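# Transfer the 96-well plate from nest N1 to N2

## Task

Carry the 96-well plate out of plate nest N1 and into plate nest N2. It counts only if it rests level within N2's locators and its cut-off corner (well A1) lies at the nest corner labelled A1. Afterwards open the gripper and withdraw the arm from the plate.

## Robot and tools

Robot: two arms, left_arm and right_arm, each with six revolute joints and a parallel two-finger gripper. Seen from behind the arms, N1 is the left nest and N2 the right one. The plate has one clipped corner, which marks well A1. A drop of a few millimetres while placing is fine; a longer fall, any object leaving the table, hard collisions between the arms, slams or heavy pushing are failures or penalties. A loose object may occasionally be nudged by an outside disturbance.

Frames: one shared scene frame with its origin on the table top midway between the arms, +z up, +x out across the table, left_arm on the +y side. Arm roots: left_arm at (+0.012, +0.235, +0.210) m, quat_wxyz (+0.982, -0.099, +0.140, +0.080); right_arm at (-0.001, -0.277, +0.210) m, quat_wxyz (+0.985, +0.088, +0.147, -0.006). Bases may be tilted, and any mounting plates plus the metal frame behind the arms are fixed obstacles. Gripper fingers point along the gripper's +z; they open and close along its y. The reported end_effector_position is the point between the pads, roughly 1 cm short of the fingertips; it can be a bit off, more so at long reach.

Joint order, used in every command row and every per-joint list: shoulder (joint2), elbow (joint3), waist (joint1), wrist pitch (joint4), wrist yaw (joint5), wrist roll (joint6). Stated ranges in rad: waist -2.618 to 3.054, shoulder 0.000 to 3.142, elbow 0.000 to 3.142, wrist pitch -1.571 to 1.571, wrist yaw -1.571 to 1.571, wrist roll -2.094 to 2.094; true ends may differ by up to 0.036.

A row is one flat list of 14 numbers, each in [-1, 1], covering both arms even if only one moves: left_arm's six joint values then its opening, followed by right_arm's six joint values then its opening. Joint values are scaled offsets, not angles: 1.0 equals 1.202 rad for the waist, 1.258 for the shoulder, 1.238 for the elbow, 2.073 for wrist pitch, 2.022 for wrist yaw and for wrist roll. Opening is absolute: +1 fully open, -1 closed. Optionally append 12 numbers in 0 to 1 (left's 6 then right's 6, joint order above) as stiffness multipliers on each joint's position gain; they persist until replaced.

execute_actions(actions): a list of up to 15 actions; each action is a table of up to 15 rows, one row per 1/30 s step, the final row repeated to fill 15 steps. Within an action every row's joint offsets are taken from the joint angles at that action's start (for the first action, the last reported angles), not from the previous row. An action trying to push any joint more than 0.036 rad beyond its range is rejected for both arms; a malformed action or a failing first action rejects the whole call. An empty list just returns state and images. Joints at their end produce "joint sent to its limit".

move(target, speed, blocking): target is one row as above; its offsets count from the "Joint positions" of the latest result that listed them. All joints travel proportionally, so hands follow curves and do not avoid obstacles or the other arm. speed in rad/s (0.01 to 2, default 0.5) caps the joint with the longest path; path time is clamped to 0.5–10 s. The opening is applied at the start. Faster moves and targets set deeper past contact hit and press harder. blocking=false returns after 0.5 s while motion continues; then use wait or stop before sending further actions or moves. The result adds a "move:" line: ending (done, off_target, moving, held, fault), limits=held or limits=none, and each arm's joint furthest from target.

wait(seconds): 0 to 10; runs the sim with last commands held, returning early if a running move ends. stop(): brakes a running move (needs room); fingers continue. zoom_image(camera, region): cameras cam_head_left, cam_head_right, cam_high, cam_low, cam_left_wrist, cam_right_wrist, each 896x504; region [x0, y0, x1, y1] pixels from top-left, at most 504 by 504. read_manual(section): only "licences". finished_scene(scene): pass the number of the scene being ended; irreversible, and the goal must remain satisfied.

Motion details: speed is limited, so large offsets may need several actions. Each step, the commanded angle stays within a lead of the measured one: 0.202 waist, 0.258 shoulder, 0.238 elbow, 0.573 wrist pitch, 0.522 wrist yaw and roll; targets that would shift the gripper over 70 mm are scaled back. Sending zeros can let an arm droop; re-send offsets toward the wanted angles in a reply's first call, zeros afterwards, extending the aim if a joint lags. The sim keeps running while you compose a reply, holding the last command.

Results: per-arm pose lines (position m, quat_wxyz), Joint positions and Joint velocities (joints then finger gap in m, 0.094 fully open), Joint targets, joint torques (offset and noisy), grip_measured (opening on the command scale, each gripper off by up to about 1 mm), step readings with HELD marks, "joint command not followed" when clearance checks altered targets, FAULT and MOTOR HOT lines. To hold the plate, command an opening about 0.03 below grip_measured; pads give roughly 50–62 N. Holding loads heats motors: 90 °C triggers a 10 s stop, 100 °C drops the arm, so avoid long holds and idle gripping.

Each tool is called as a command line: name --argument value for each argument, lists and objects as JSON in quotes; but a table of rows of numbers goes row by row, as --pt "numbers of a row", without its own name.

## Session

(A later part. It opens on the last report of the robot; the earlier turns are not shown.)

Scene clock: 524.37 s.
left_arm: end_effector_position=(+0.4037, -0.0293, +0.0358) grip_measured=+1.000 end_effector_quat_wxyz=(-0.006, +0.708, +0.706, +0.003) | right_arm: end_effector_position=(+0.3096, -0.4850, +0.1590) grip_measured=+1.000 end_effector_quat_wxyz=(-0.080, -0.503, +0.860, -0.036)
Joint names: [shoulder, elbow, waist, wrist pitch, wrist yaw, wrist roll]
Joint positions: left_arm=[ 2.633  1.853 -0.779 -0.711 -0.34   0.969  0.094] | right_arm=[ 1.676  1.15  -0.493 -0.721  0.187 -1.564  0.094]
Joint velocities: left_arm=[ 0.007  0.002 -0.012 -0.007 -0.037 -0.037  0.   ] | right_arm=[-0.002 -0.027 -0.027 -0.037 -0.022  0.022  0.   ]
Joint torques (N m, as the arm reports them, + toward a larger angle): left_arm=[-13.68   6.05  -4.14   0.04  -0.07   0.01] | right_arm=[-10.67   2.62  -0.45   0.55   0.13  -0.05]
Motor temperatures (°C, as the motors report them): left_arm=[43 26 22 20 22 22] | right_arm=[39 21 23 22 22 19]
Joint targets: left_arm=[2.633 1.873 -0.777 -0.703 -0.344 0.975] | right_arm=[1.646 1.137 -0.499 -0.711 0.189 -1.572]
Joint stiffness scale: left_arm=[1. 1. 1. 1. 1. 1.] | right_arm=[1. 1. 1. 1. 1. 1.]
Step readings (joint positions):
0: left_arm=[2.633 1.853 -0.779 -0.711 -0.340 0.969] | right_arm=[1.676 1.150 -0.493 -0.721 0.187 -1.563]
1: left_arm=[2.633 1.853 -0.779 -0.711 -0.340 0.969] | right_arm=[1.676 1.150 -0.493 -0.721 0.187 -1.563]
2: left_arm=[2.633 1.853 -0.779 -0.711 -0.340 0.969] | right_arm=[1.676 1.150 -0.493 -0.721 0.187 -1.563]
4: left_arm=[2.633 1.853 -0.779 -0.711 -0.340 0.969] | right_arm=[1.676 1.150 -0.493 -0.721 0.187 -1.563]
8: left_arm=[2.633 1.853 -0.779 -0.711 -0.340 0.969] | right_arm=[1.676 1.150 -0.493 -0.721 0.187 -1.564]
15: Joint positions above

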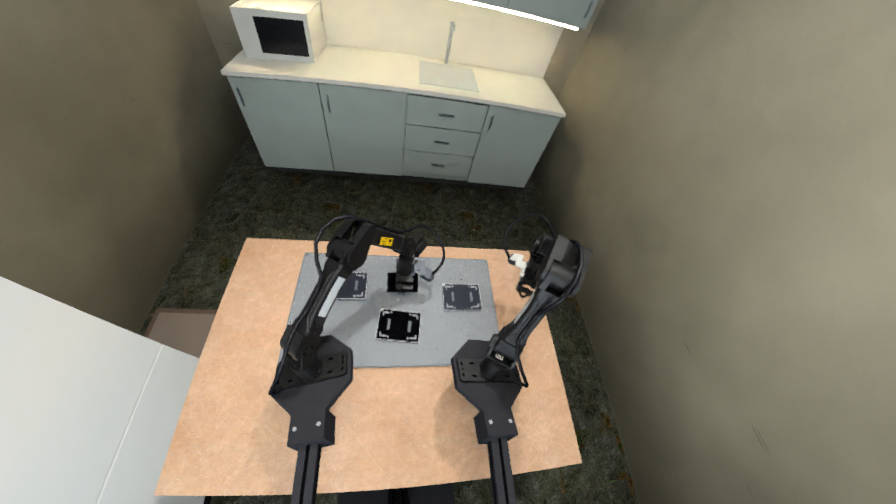

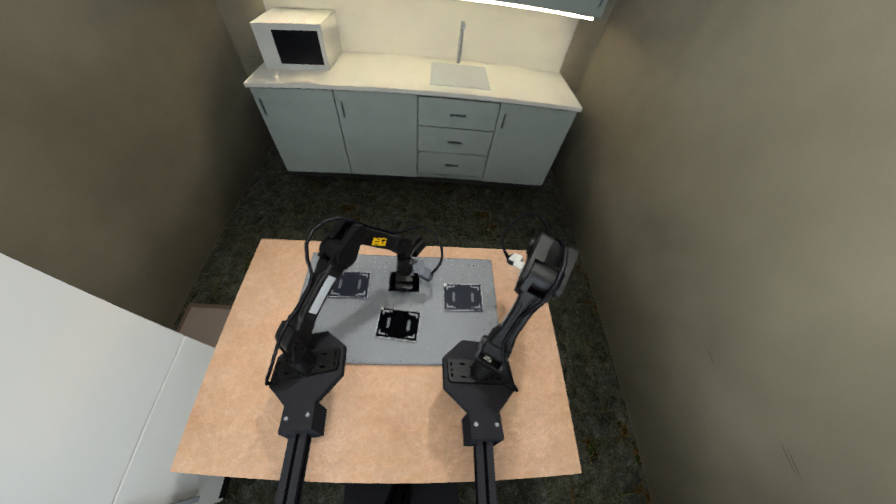

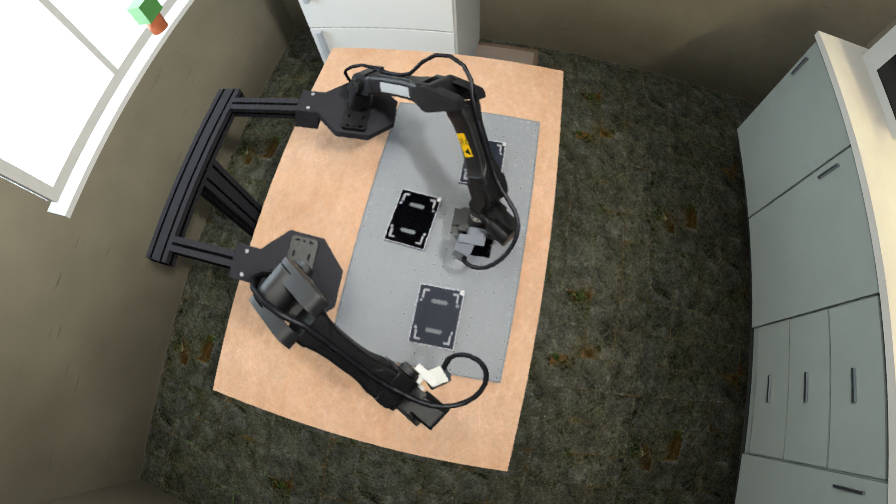

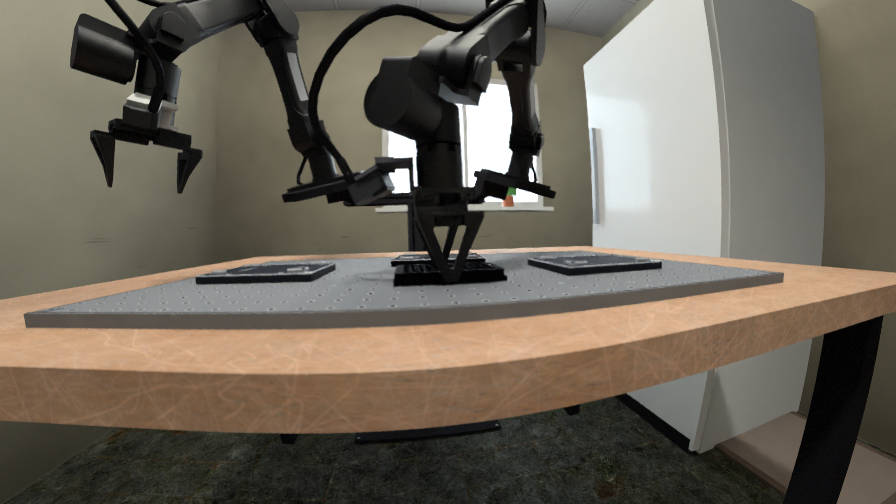

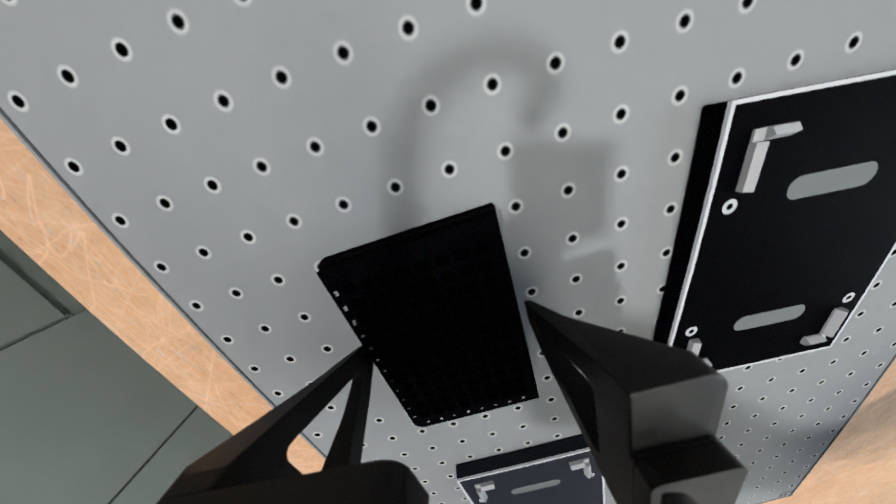

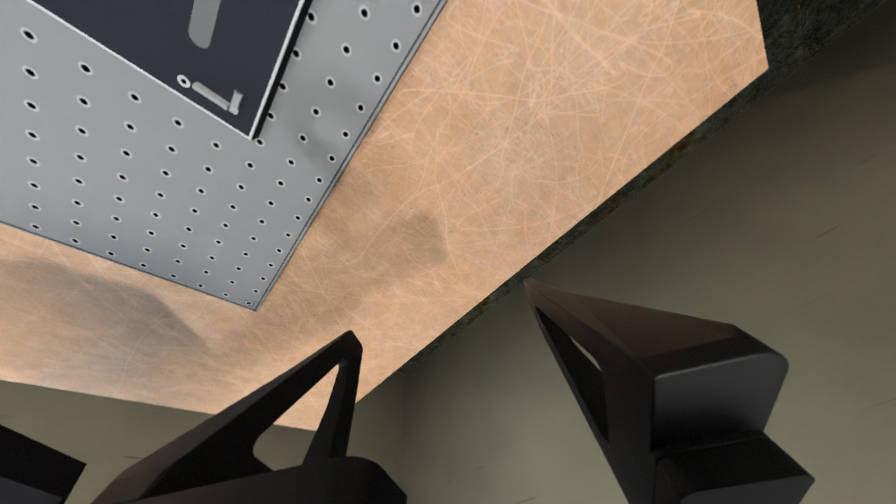

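move --target '[-0.108,0.016,-0.029,-0.046,-0.002,0.003,1,-0.024,-0.0105,-0.005,0.005,0.001,-0.0045,1]' --speed 0.15

Scene clock: 529.77 s.
left_arm: end_effector_position=(+0.4175, -0.0280, +0.0858) grip_measured=+1.000 end_effector_quat_wxyz=(+0.012, +0.710, +0.704, +0.006) | right_arm: end_effector_position=(+0.3096, -0.4850, +0.1590) grip_measured=+1.000 end_effector_quat_wxyz=(-0.080, -0.503, +0.860, -0.036)
Joint names: [shoulder, elbow, waist, wrist pitch, wrist yaw, wrist roll]
Joint positions: left_arm=[ 2.521  1.853 -0.795 -0.79  -0.34   0.969  0.094] | right_arm=[ 1.676  1.15  -0.493 -0.721  0.187 -1.565  0.094]
Joint velocities: left_arm=[ 0.002  0.002  0.002 -0.066  0.051  0.007  0.   ] | right_arm=[-0.007  0.022 -0.002 -0.022 -0.022 -0.022  0.   ]
Joint torques (N m, as the arm reports them, + toward a larger angle): left_arm=[-15.43   6.52  -5.8   -0.12  -0.07   0.01] | right_arm=[-10.62   2.64  -0.46   0.56   0.12  -0.06]
Motor temperatures (°C, as the motors report them): left_arm=[44 26 22 20 22 22] | right_arm=[39 21 23 22 22 19]
Joint targets: left_arm=[2.497 1.873 -0.814 -0.806 -0.344 0.975] | right_arm=[1.646 1.137 -0.499 -0.711 0.189 -1.573]
Joint stiffness scale: left_arm=[1. 1. 1. 1. 1. 1.] | right_arm=[1. 1. 1. 1. 1. 1.]
move: off_target (left_arm, right_arm); limits=none; left_arm: farthest joint: the shoulder, 0.023 radians from its target (0.136 radians at the start); right_arm: farthest joint: the shoulder, 0.030 radians from its target (0.030 radians at the start)

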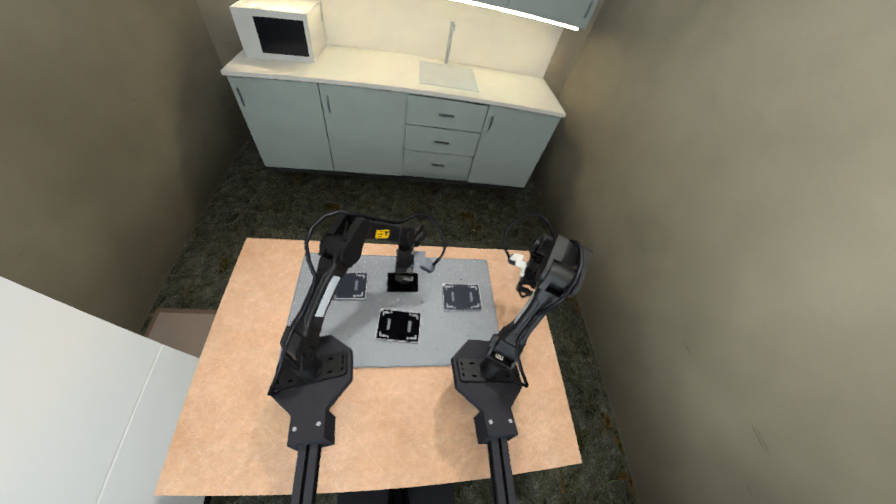

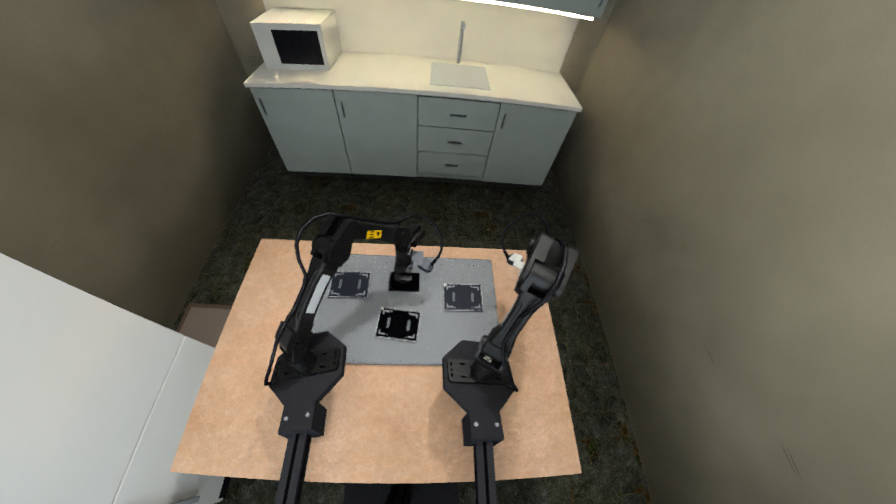

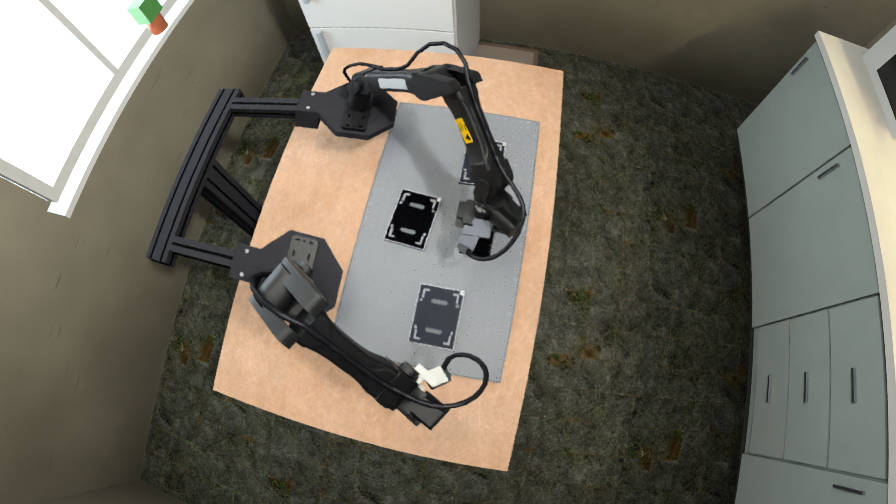

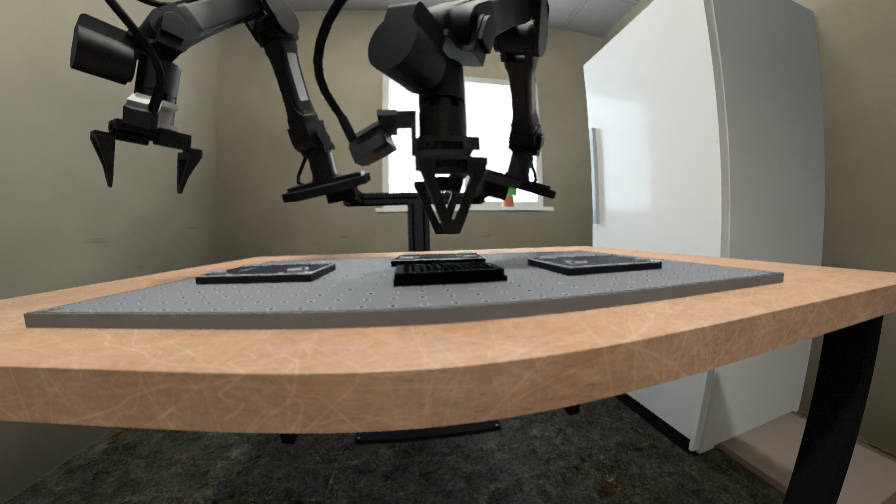

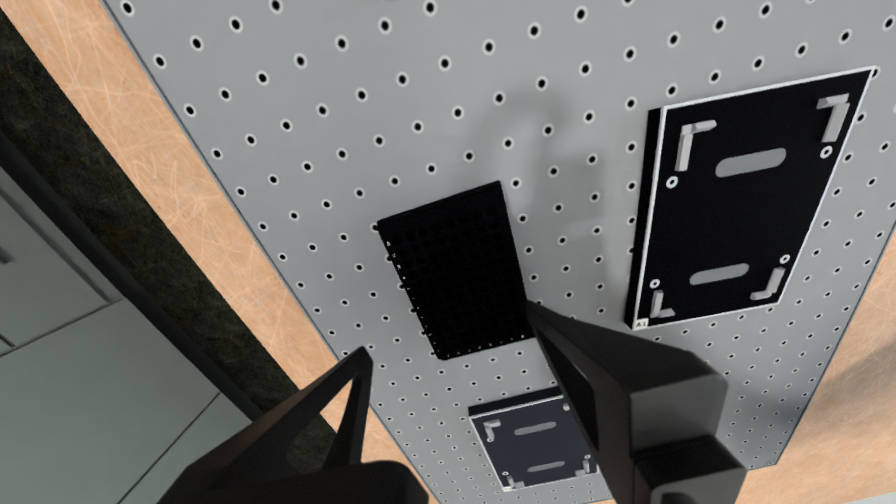

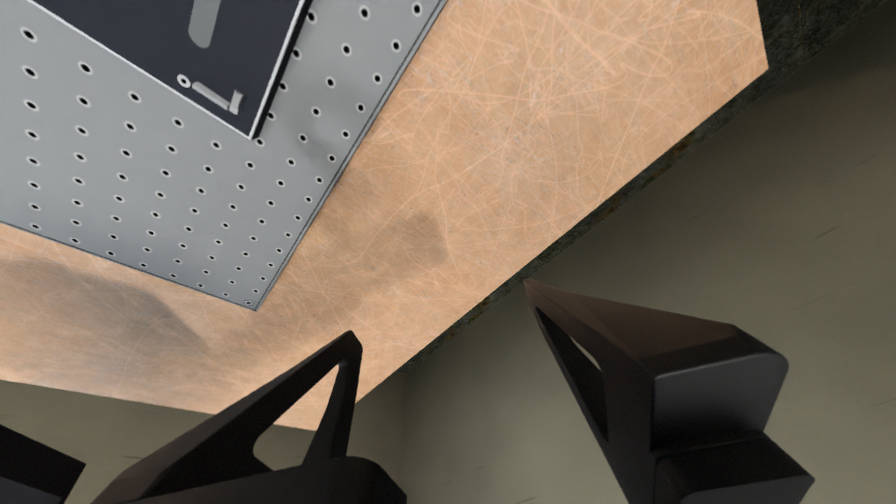

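move --target '[-0.81,-0.69,0.95,0.04,0.15,-0.4,1,-0.024,-0.0105,-0.005,0.005,0.001,-0.0045,1]' --speed 0.6

Scene clock: 546.43 s.
left_arm: end_effector_position=(+0.3040, +0.4108, +0.1758) grip_measured=+1.000 end_effector_quat_wxyz=(+0.002, -0.174, +0.985, -0.005) | right_arm: end_effector_position=(+0.3096, -0.4850, +0.1590) grip_measured=+1.000 end_effector_quat_wxyz=(-0.080, -0.504, +0.859, -0.036)
Joint names: [shoulder, elbow, waist, wrist pitch, wrist yaw, wrist roll]
Joint positions: left_arm=[ 1.523  1.014  0.343 -0.722 -0.053  0.167  0.094] | right_arm=[ 1.676  1.15  -0.493 -0.721  0.187 -1.565  0.094]
Joint velocities: left_arm=[ 0.002 -0.002  0.017  0.022 -0.037  0.022  0.   ] | right_arm=[ 0.017  0.007 -0.012  0.051 -0.022  0.051  0.   ]
Joint torques (N m, as the arm reports them, + toward a larger angle): left_arm=[-9.96  3.64 -0.05  0.16  0.15 -0.1 ] | right_arm=[-10.64   2.62  -0.39   0.55   0.12  -0.06]
Motor temperatures (°C, as the motors report them): left_arm=[46 26 22 20 22 22] | right_arm=[39 21 23 22 22 19]
Joint targets: left_arm=[1.502 0.999 0.347 -0.707 -0.036 0.160] | right_arm=[1.646 1.137 -0.499 -0.711 0.189 -1.574]
Joint stiffness scale: left_arm=[1. 1. 1. 1. 1. 1.] | right_arm=[1. 1. 1. 1. 1. 1.]
move: off_target (left_arm, right_arm); limits=none; left_arm: farthest joint: the shoulder, 0.021 radians from its target (1.018 radians at the start); right_arm: farthest joint: the shoulder, 0.030 radians from its target (0.030 radians at the start)

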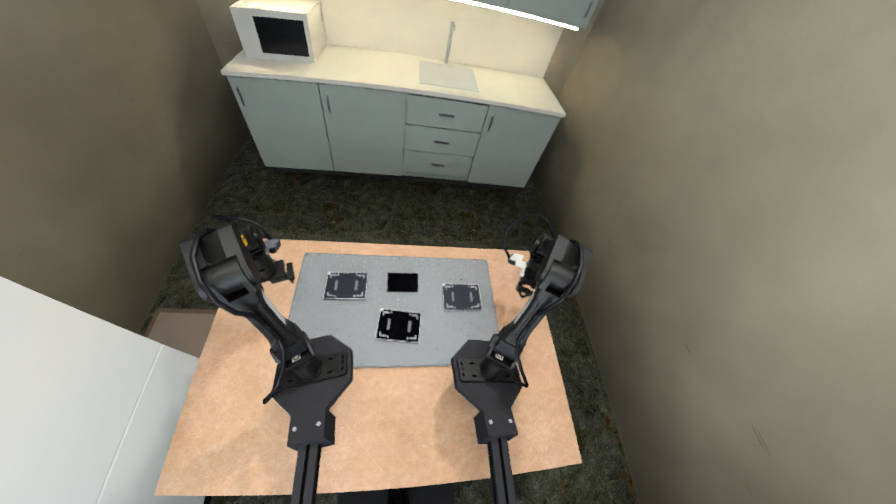

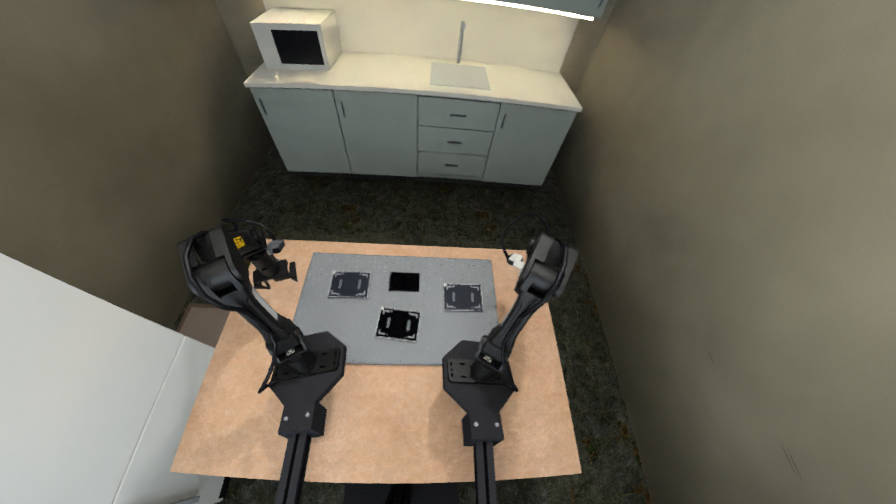

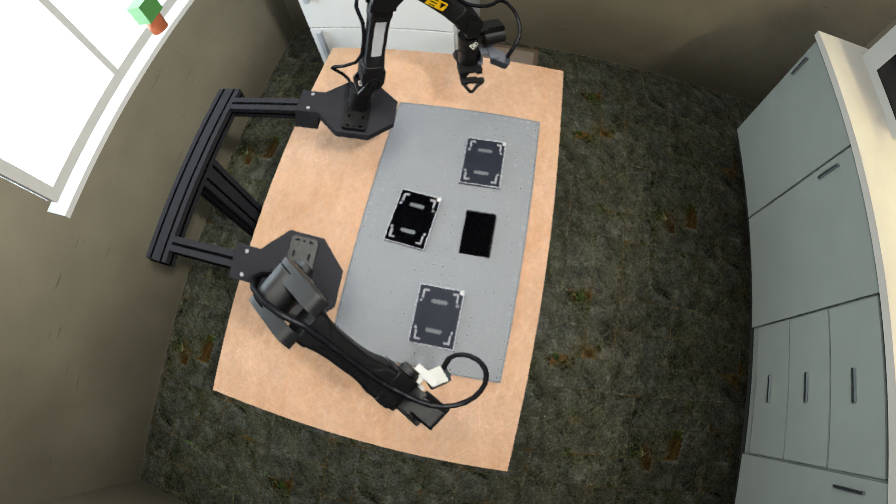

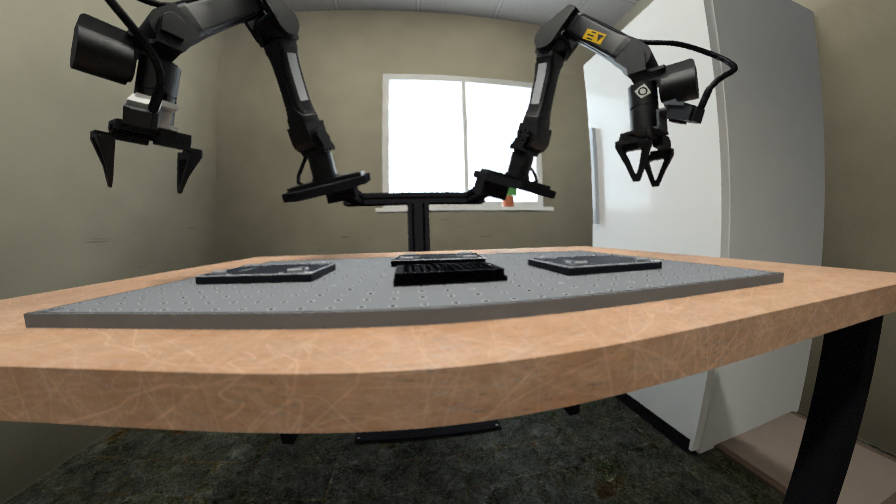

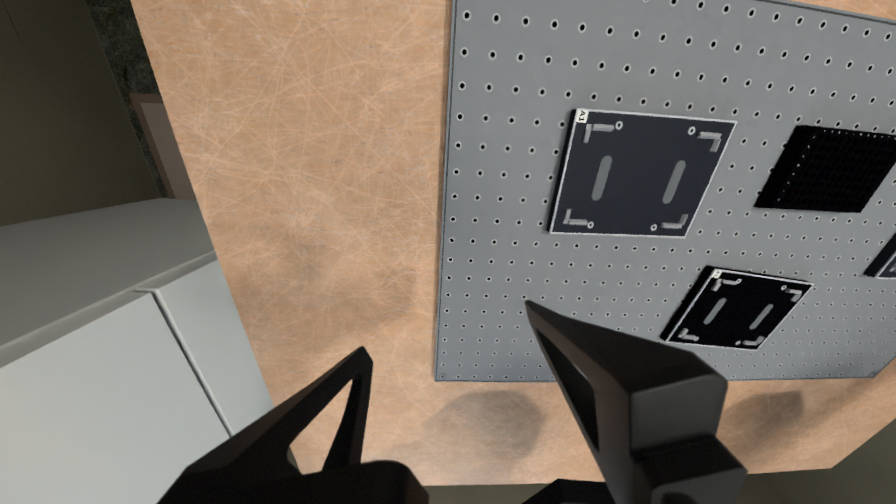

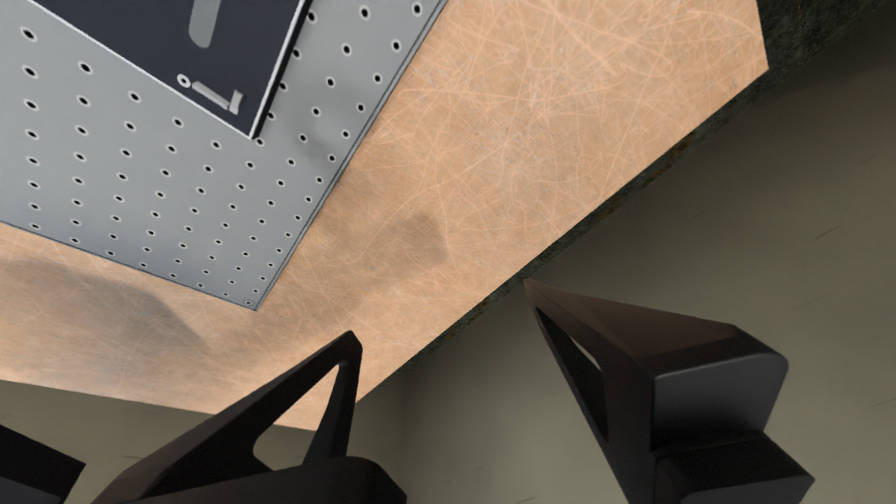

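move --target '[-0.017,-0.012,0.003,0.007,0.008,-0.003,1,0.608,0.526,0.928,-0.023,0.068,0.287,1]' --speed 0.45

Scene clock: 594.27 s.
left_arm: end_effector_position=(+0.3041, +0.4107, +0.1758) grip_measured=+1.000 end_effector_quat_wxyz=(+0.002, -0.174, +0.985, -0.005) | right_arm: end_effector_position=(+0.3977, -0.0297, +0.0732) grip_measured=+1.000 end_effector_quat_wxyz=(+0.008, +0.712, -0.703, +0.002)
Joint names: [shoulder, elbow, waist, wrist pitch, wrist yaw, wrist roll]
Joint positions: left_arm=[ 1.523  1.014  0.343 -0.722 -0.053  0.166  0.094] | right_arm=[ 2.447  1.766  0.619 -0.76   0.321 -0.995  0.094]
Joint velocities: left_arm=[-0.007  0.007  0.002 -0.007  0.022 -0.037  0.   ] | right_arm=[-0.002  0.002  0.002 -0.022  0.007 -0.051  0.   ]
Joint torques (N m, as the arm reports them, + toward a larger angle): left_arm=[-9.93  3.65 -0.06  0.15  0.15 -0.09] | right_arm=[-11.93   5.74   3.55   0.3    0.05   0.09]
Motor temperatures (°C, as the motors report them): left_arm=[40 25 21 21 22 22] | right_arm=[39 21 24 22 22 19]
Joint targets: left_arm=[1.502 0.999 0.346 -0.708 -0.037 0.161] | right_arm=[2.441 1.802 0.623 -0.769 0.325 -0.985]
Joint stiffness scale: left_arm=[1. 1. 1. 1. 1. 1.] | right_arm=[1. 1. 1. 1. 1. 1.]
move: off_target (left_arm, right_arm); limits=none; left_arm: farthest joint: the shoulder, 0.022 radians from its target (0.022 radians at the start); right_arm: farthest joint: the elbow, 0.035 radians from its target (0.651 radians at the start)

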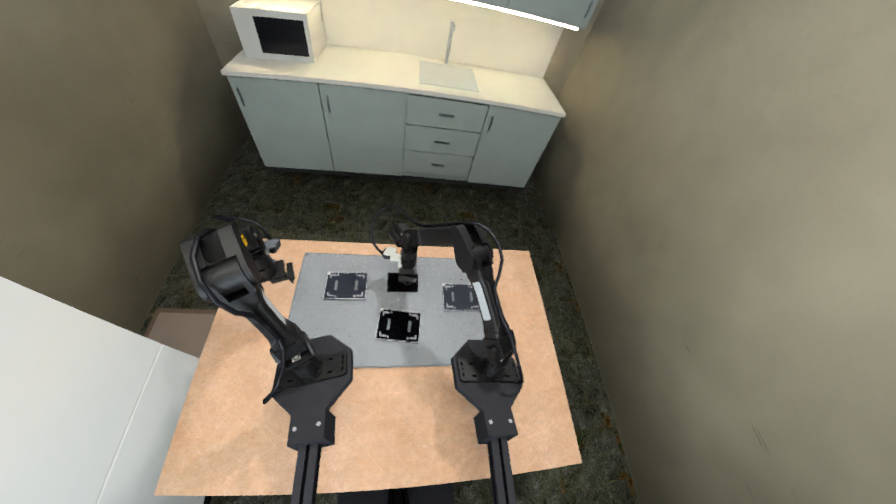

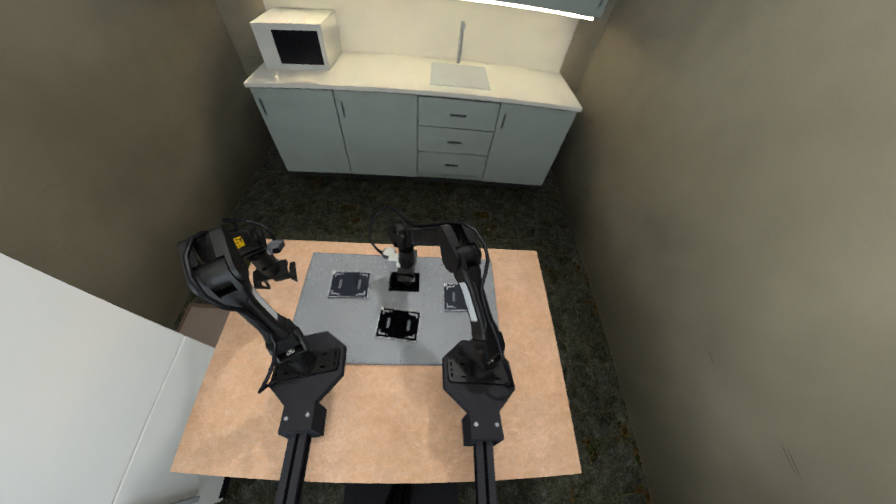

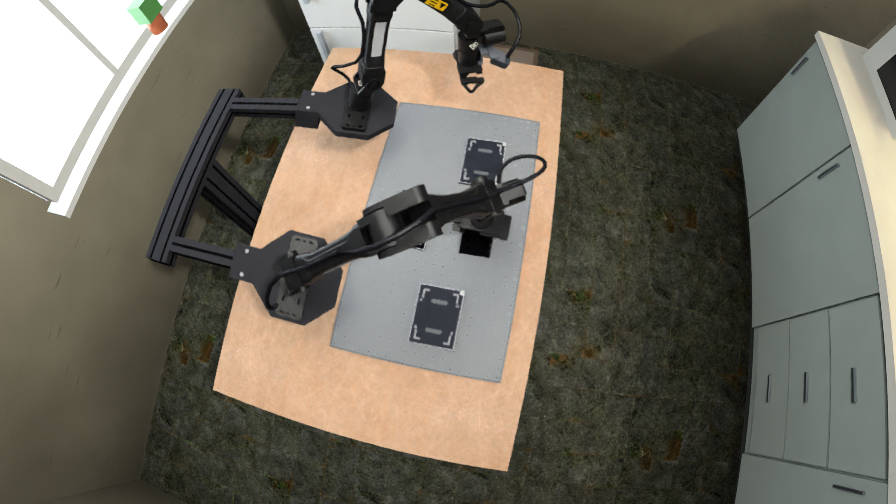

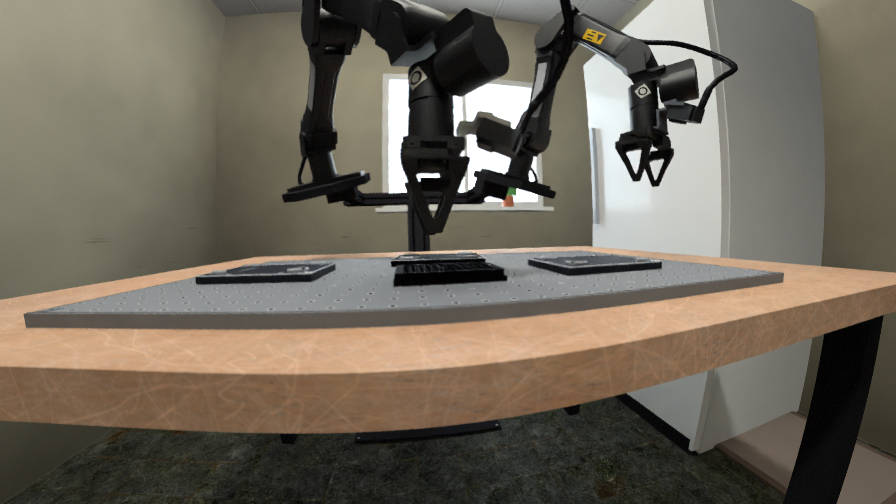

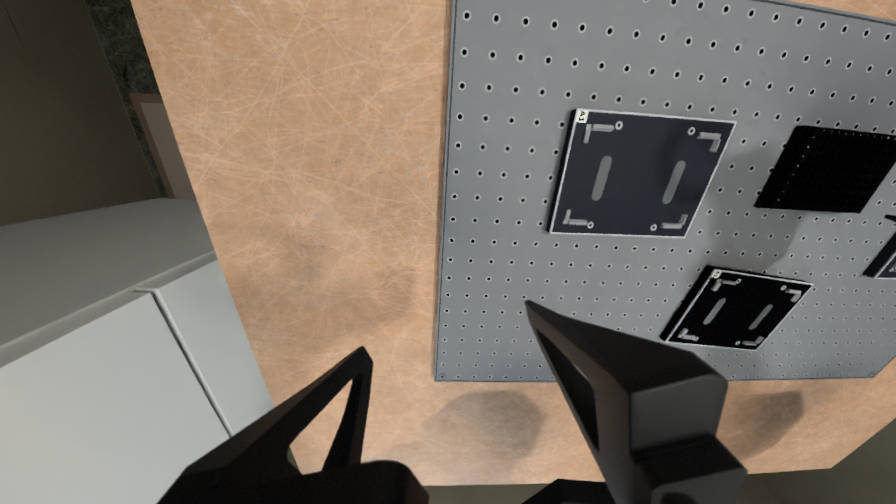

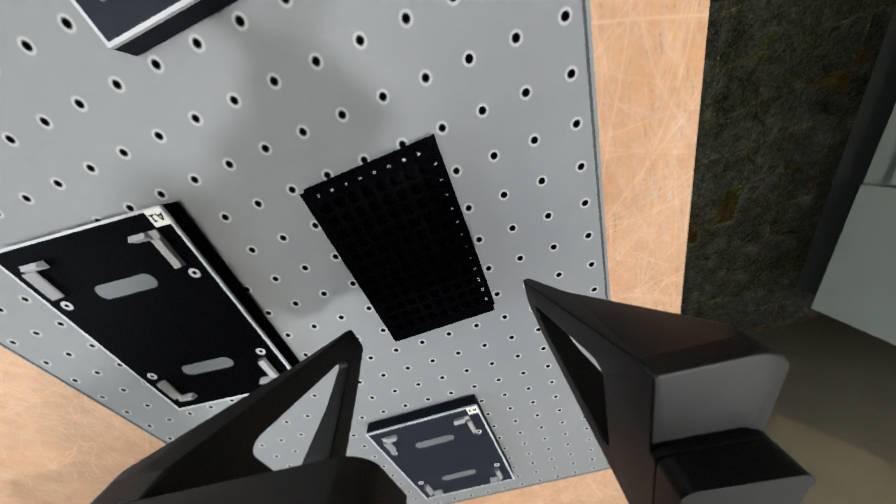

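move --target '[-0.017,-0.012,0.003,0.007,0.008,-0.003,1,0.031,0.044,-0.021,0.028,-0.0074,-0.009,1]' --speed 0.1

zoom_image --camera "cam_low" --region '[340,180,560,300]'

Scene clock: 609.77 s.
left_arm: end_effector_position=(+0.3041, +0.4107, +0.1758) grip_measured=+1.000 end_effector_quat_wxyz=(+0.002, -0.174, +0.985, -0.005) | right_arm: end_effector_position=(+0.4082, -0.0320, +0.0569) grip_measured=+1.000 end_effector_quat_wxyz=(-0.000, +0.703, -0.711, +0.005)
Joint names: [shoulder, elbow, waist, wrist pitch, wrist yaw, wrist roll]
Joint positions: left_arm=[ 1.523  1.014  0.343 -0.722 -0.053  0.166  0.094] | right_arm=[ 2.489  1.789  0.593 -0.716  0.318 -1.004  0.094]
Joint velocities: left_arm=[ 0.007 -0.012  0.017 -0.022  0.051  0.007  0.   ] | right_arm=[-0.012 -0.012 -0.012  0.066  0.037 -0.037  0.   ]
Joint torques (N m, as the arm reports them, + toward a larger angle): left_arm=[-9.94  3.65 -0.07  0.15  0.15 -0.09] | right_arm=[-11.74   5.56   3.33   0.63  -0.14  -0.06]
Motor temperatures (°C, as the motors report them): left_arm=[40 25 21 21 22 22] | right_arm=[41 22 24 22 22 19]
Joint targets: left_arm=[1.502 0.999 0.346 -0.708 -0.037 0.160] | right_arm=[2.486 1.821 0.594 -0.702 0.306 -1.013]
Joint stiffness scale: left_arm=[1. 1. 1. 1. 1. 1.] | right_arm=[1. 1. 1. 1. 1. 1.]
move: off_target (left_arm, right_arm); limits=none; left_arm: farthest joint: the shoulder, 0.022 radians from its target (0.022 radians at the start); right_arm: farthest joint: the elbow, 0.031 radians from its target (0.054 radians at the start)

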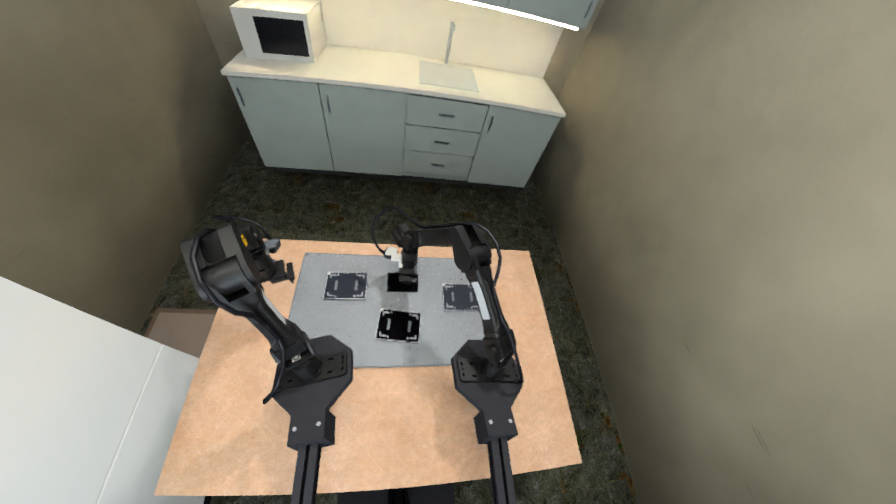

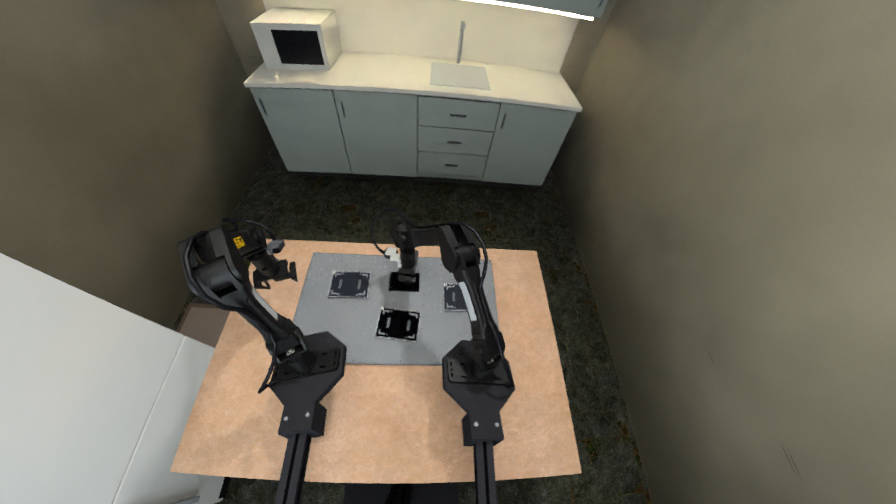

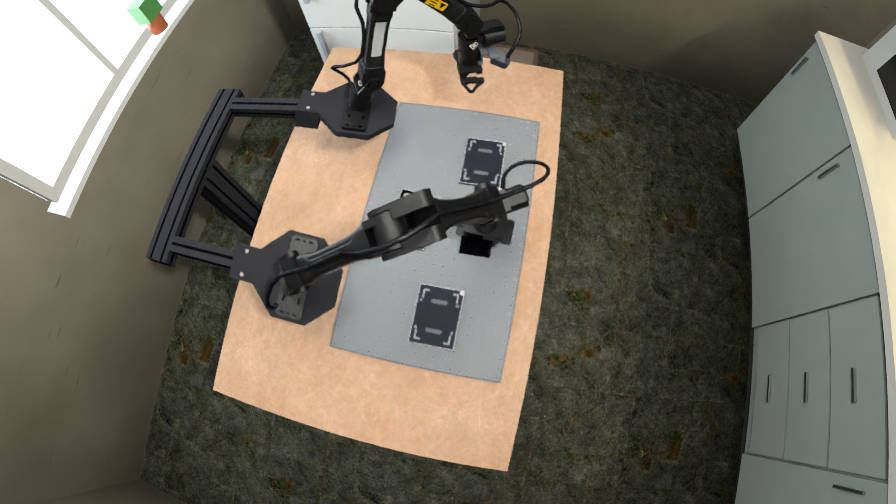

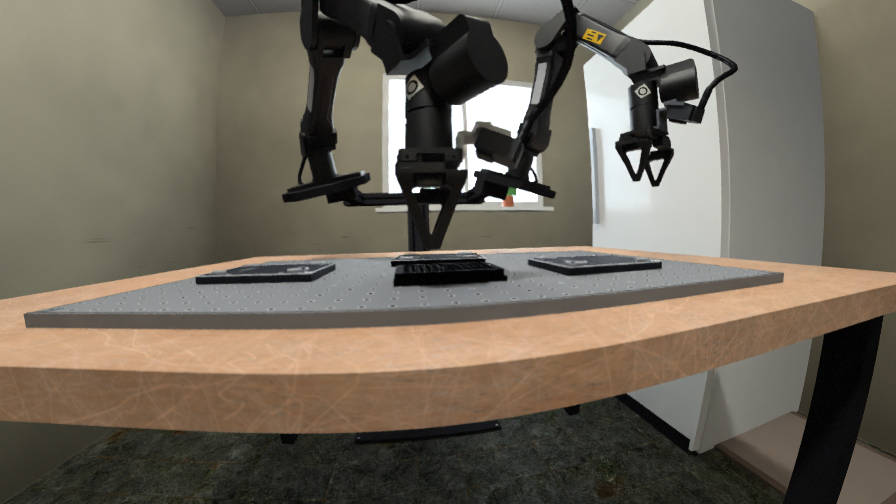

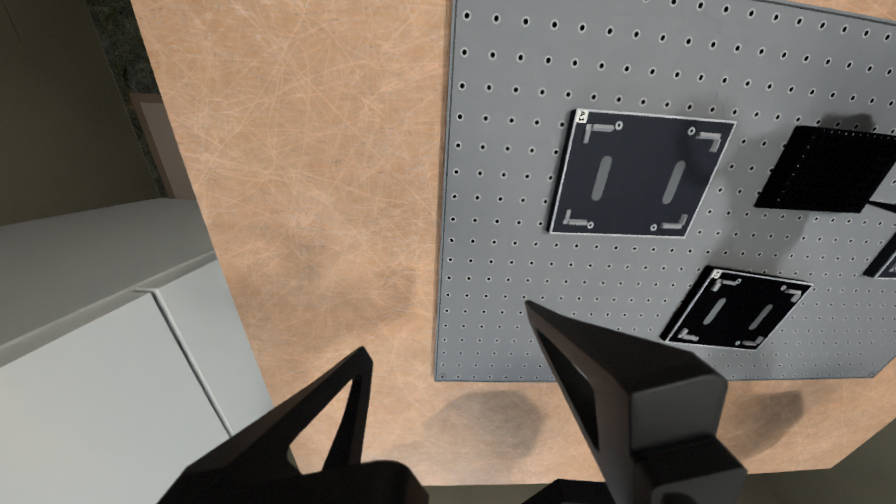

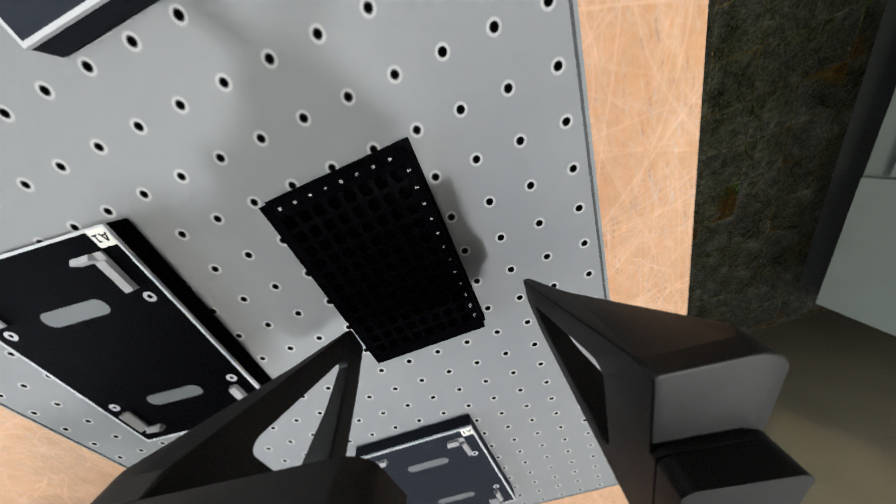

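Region (340, 180, 560, 300) of cam_low's 896x504 image, scaled by 2.291, with more detail than that image has; it fills the top 275 rows of this view, and the rest is white.

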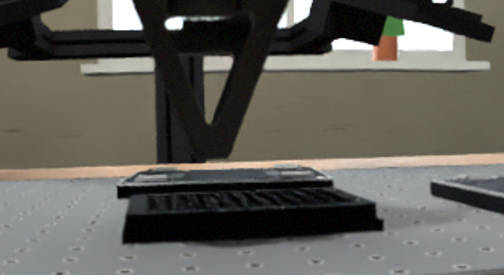

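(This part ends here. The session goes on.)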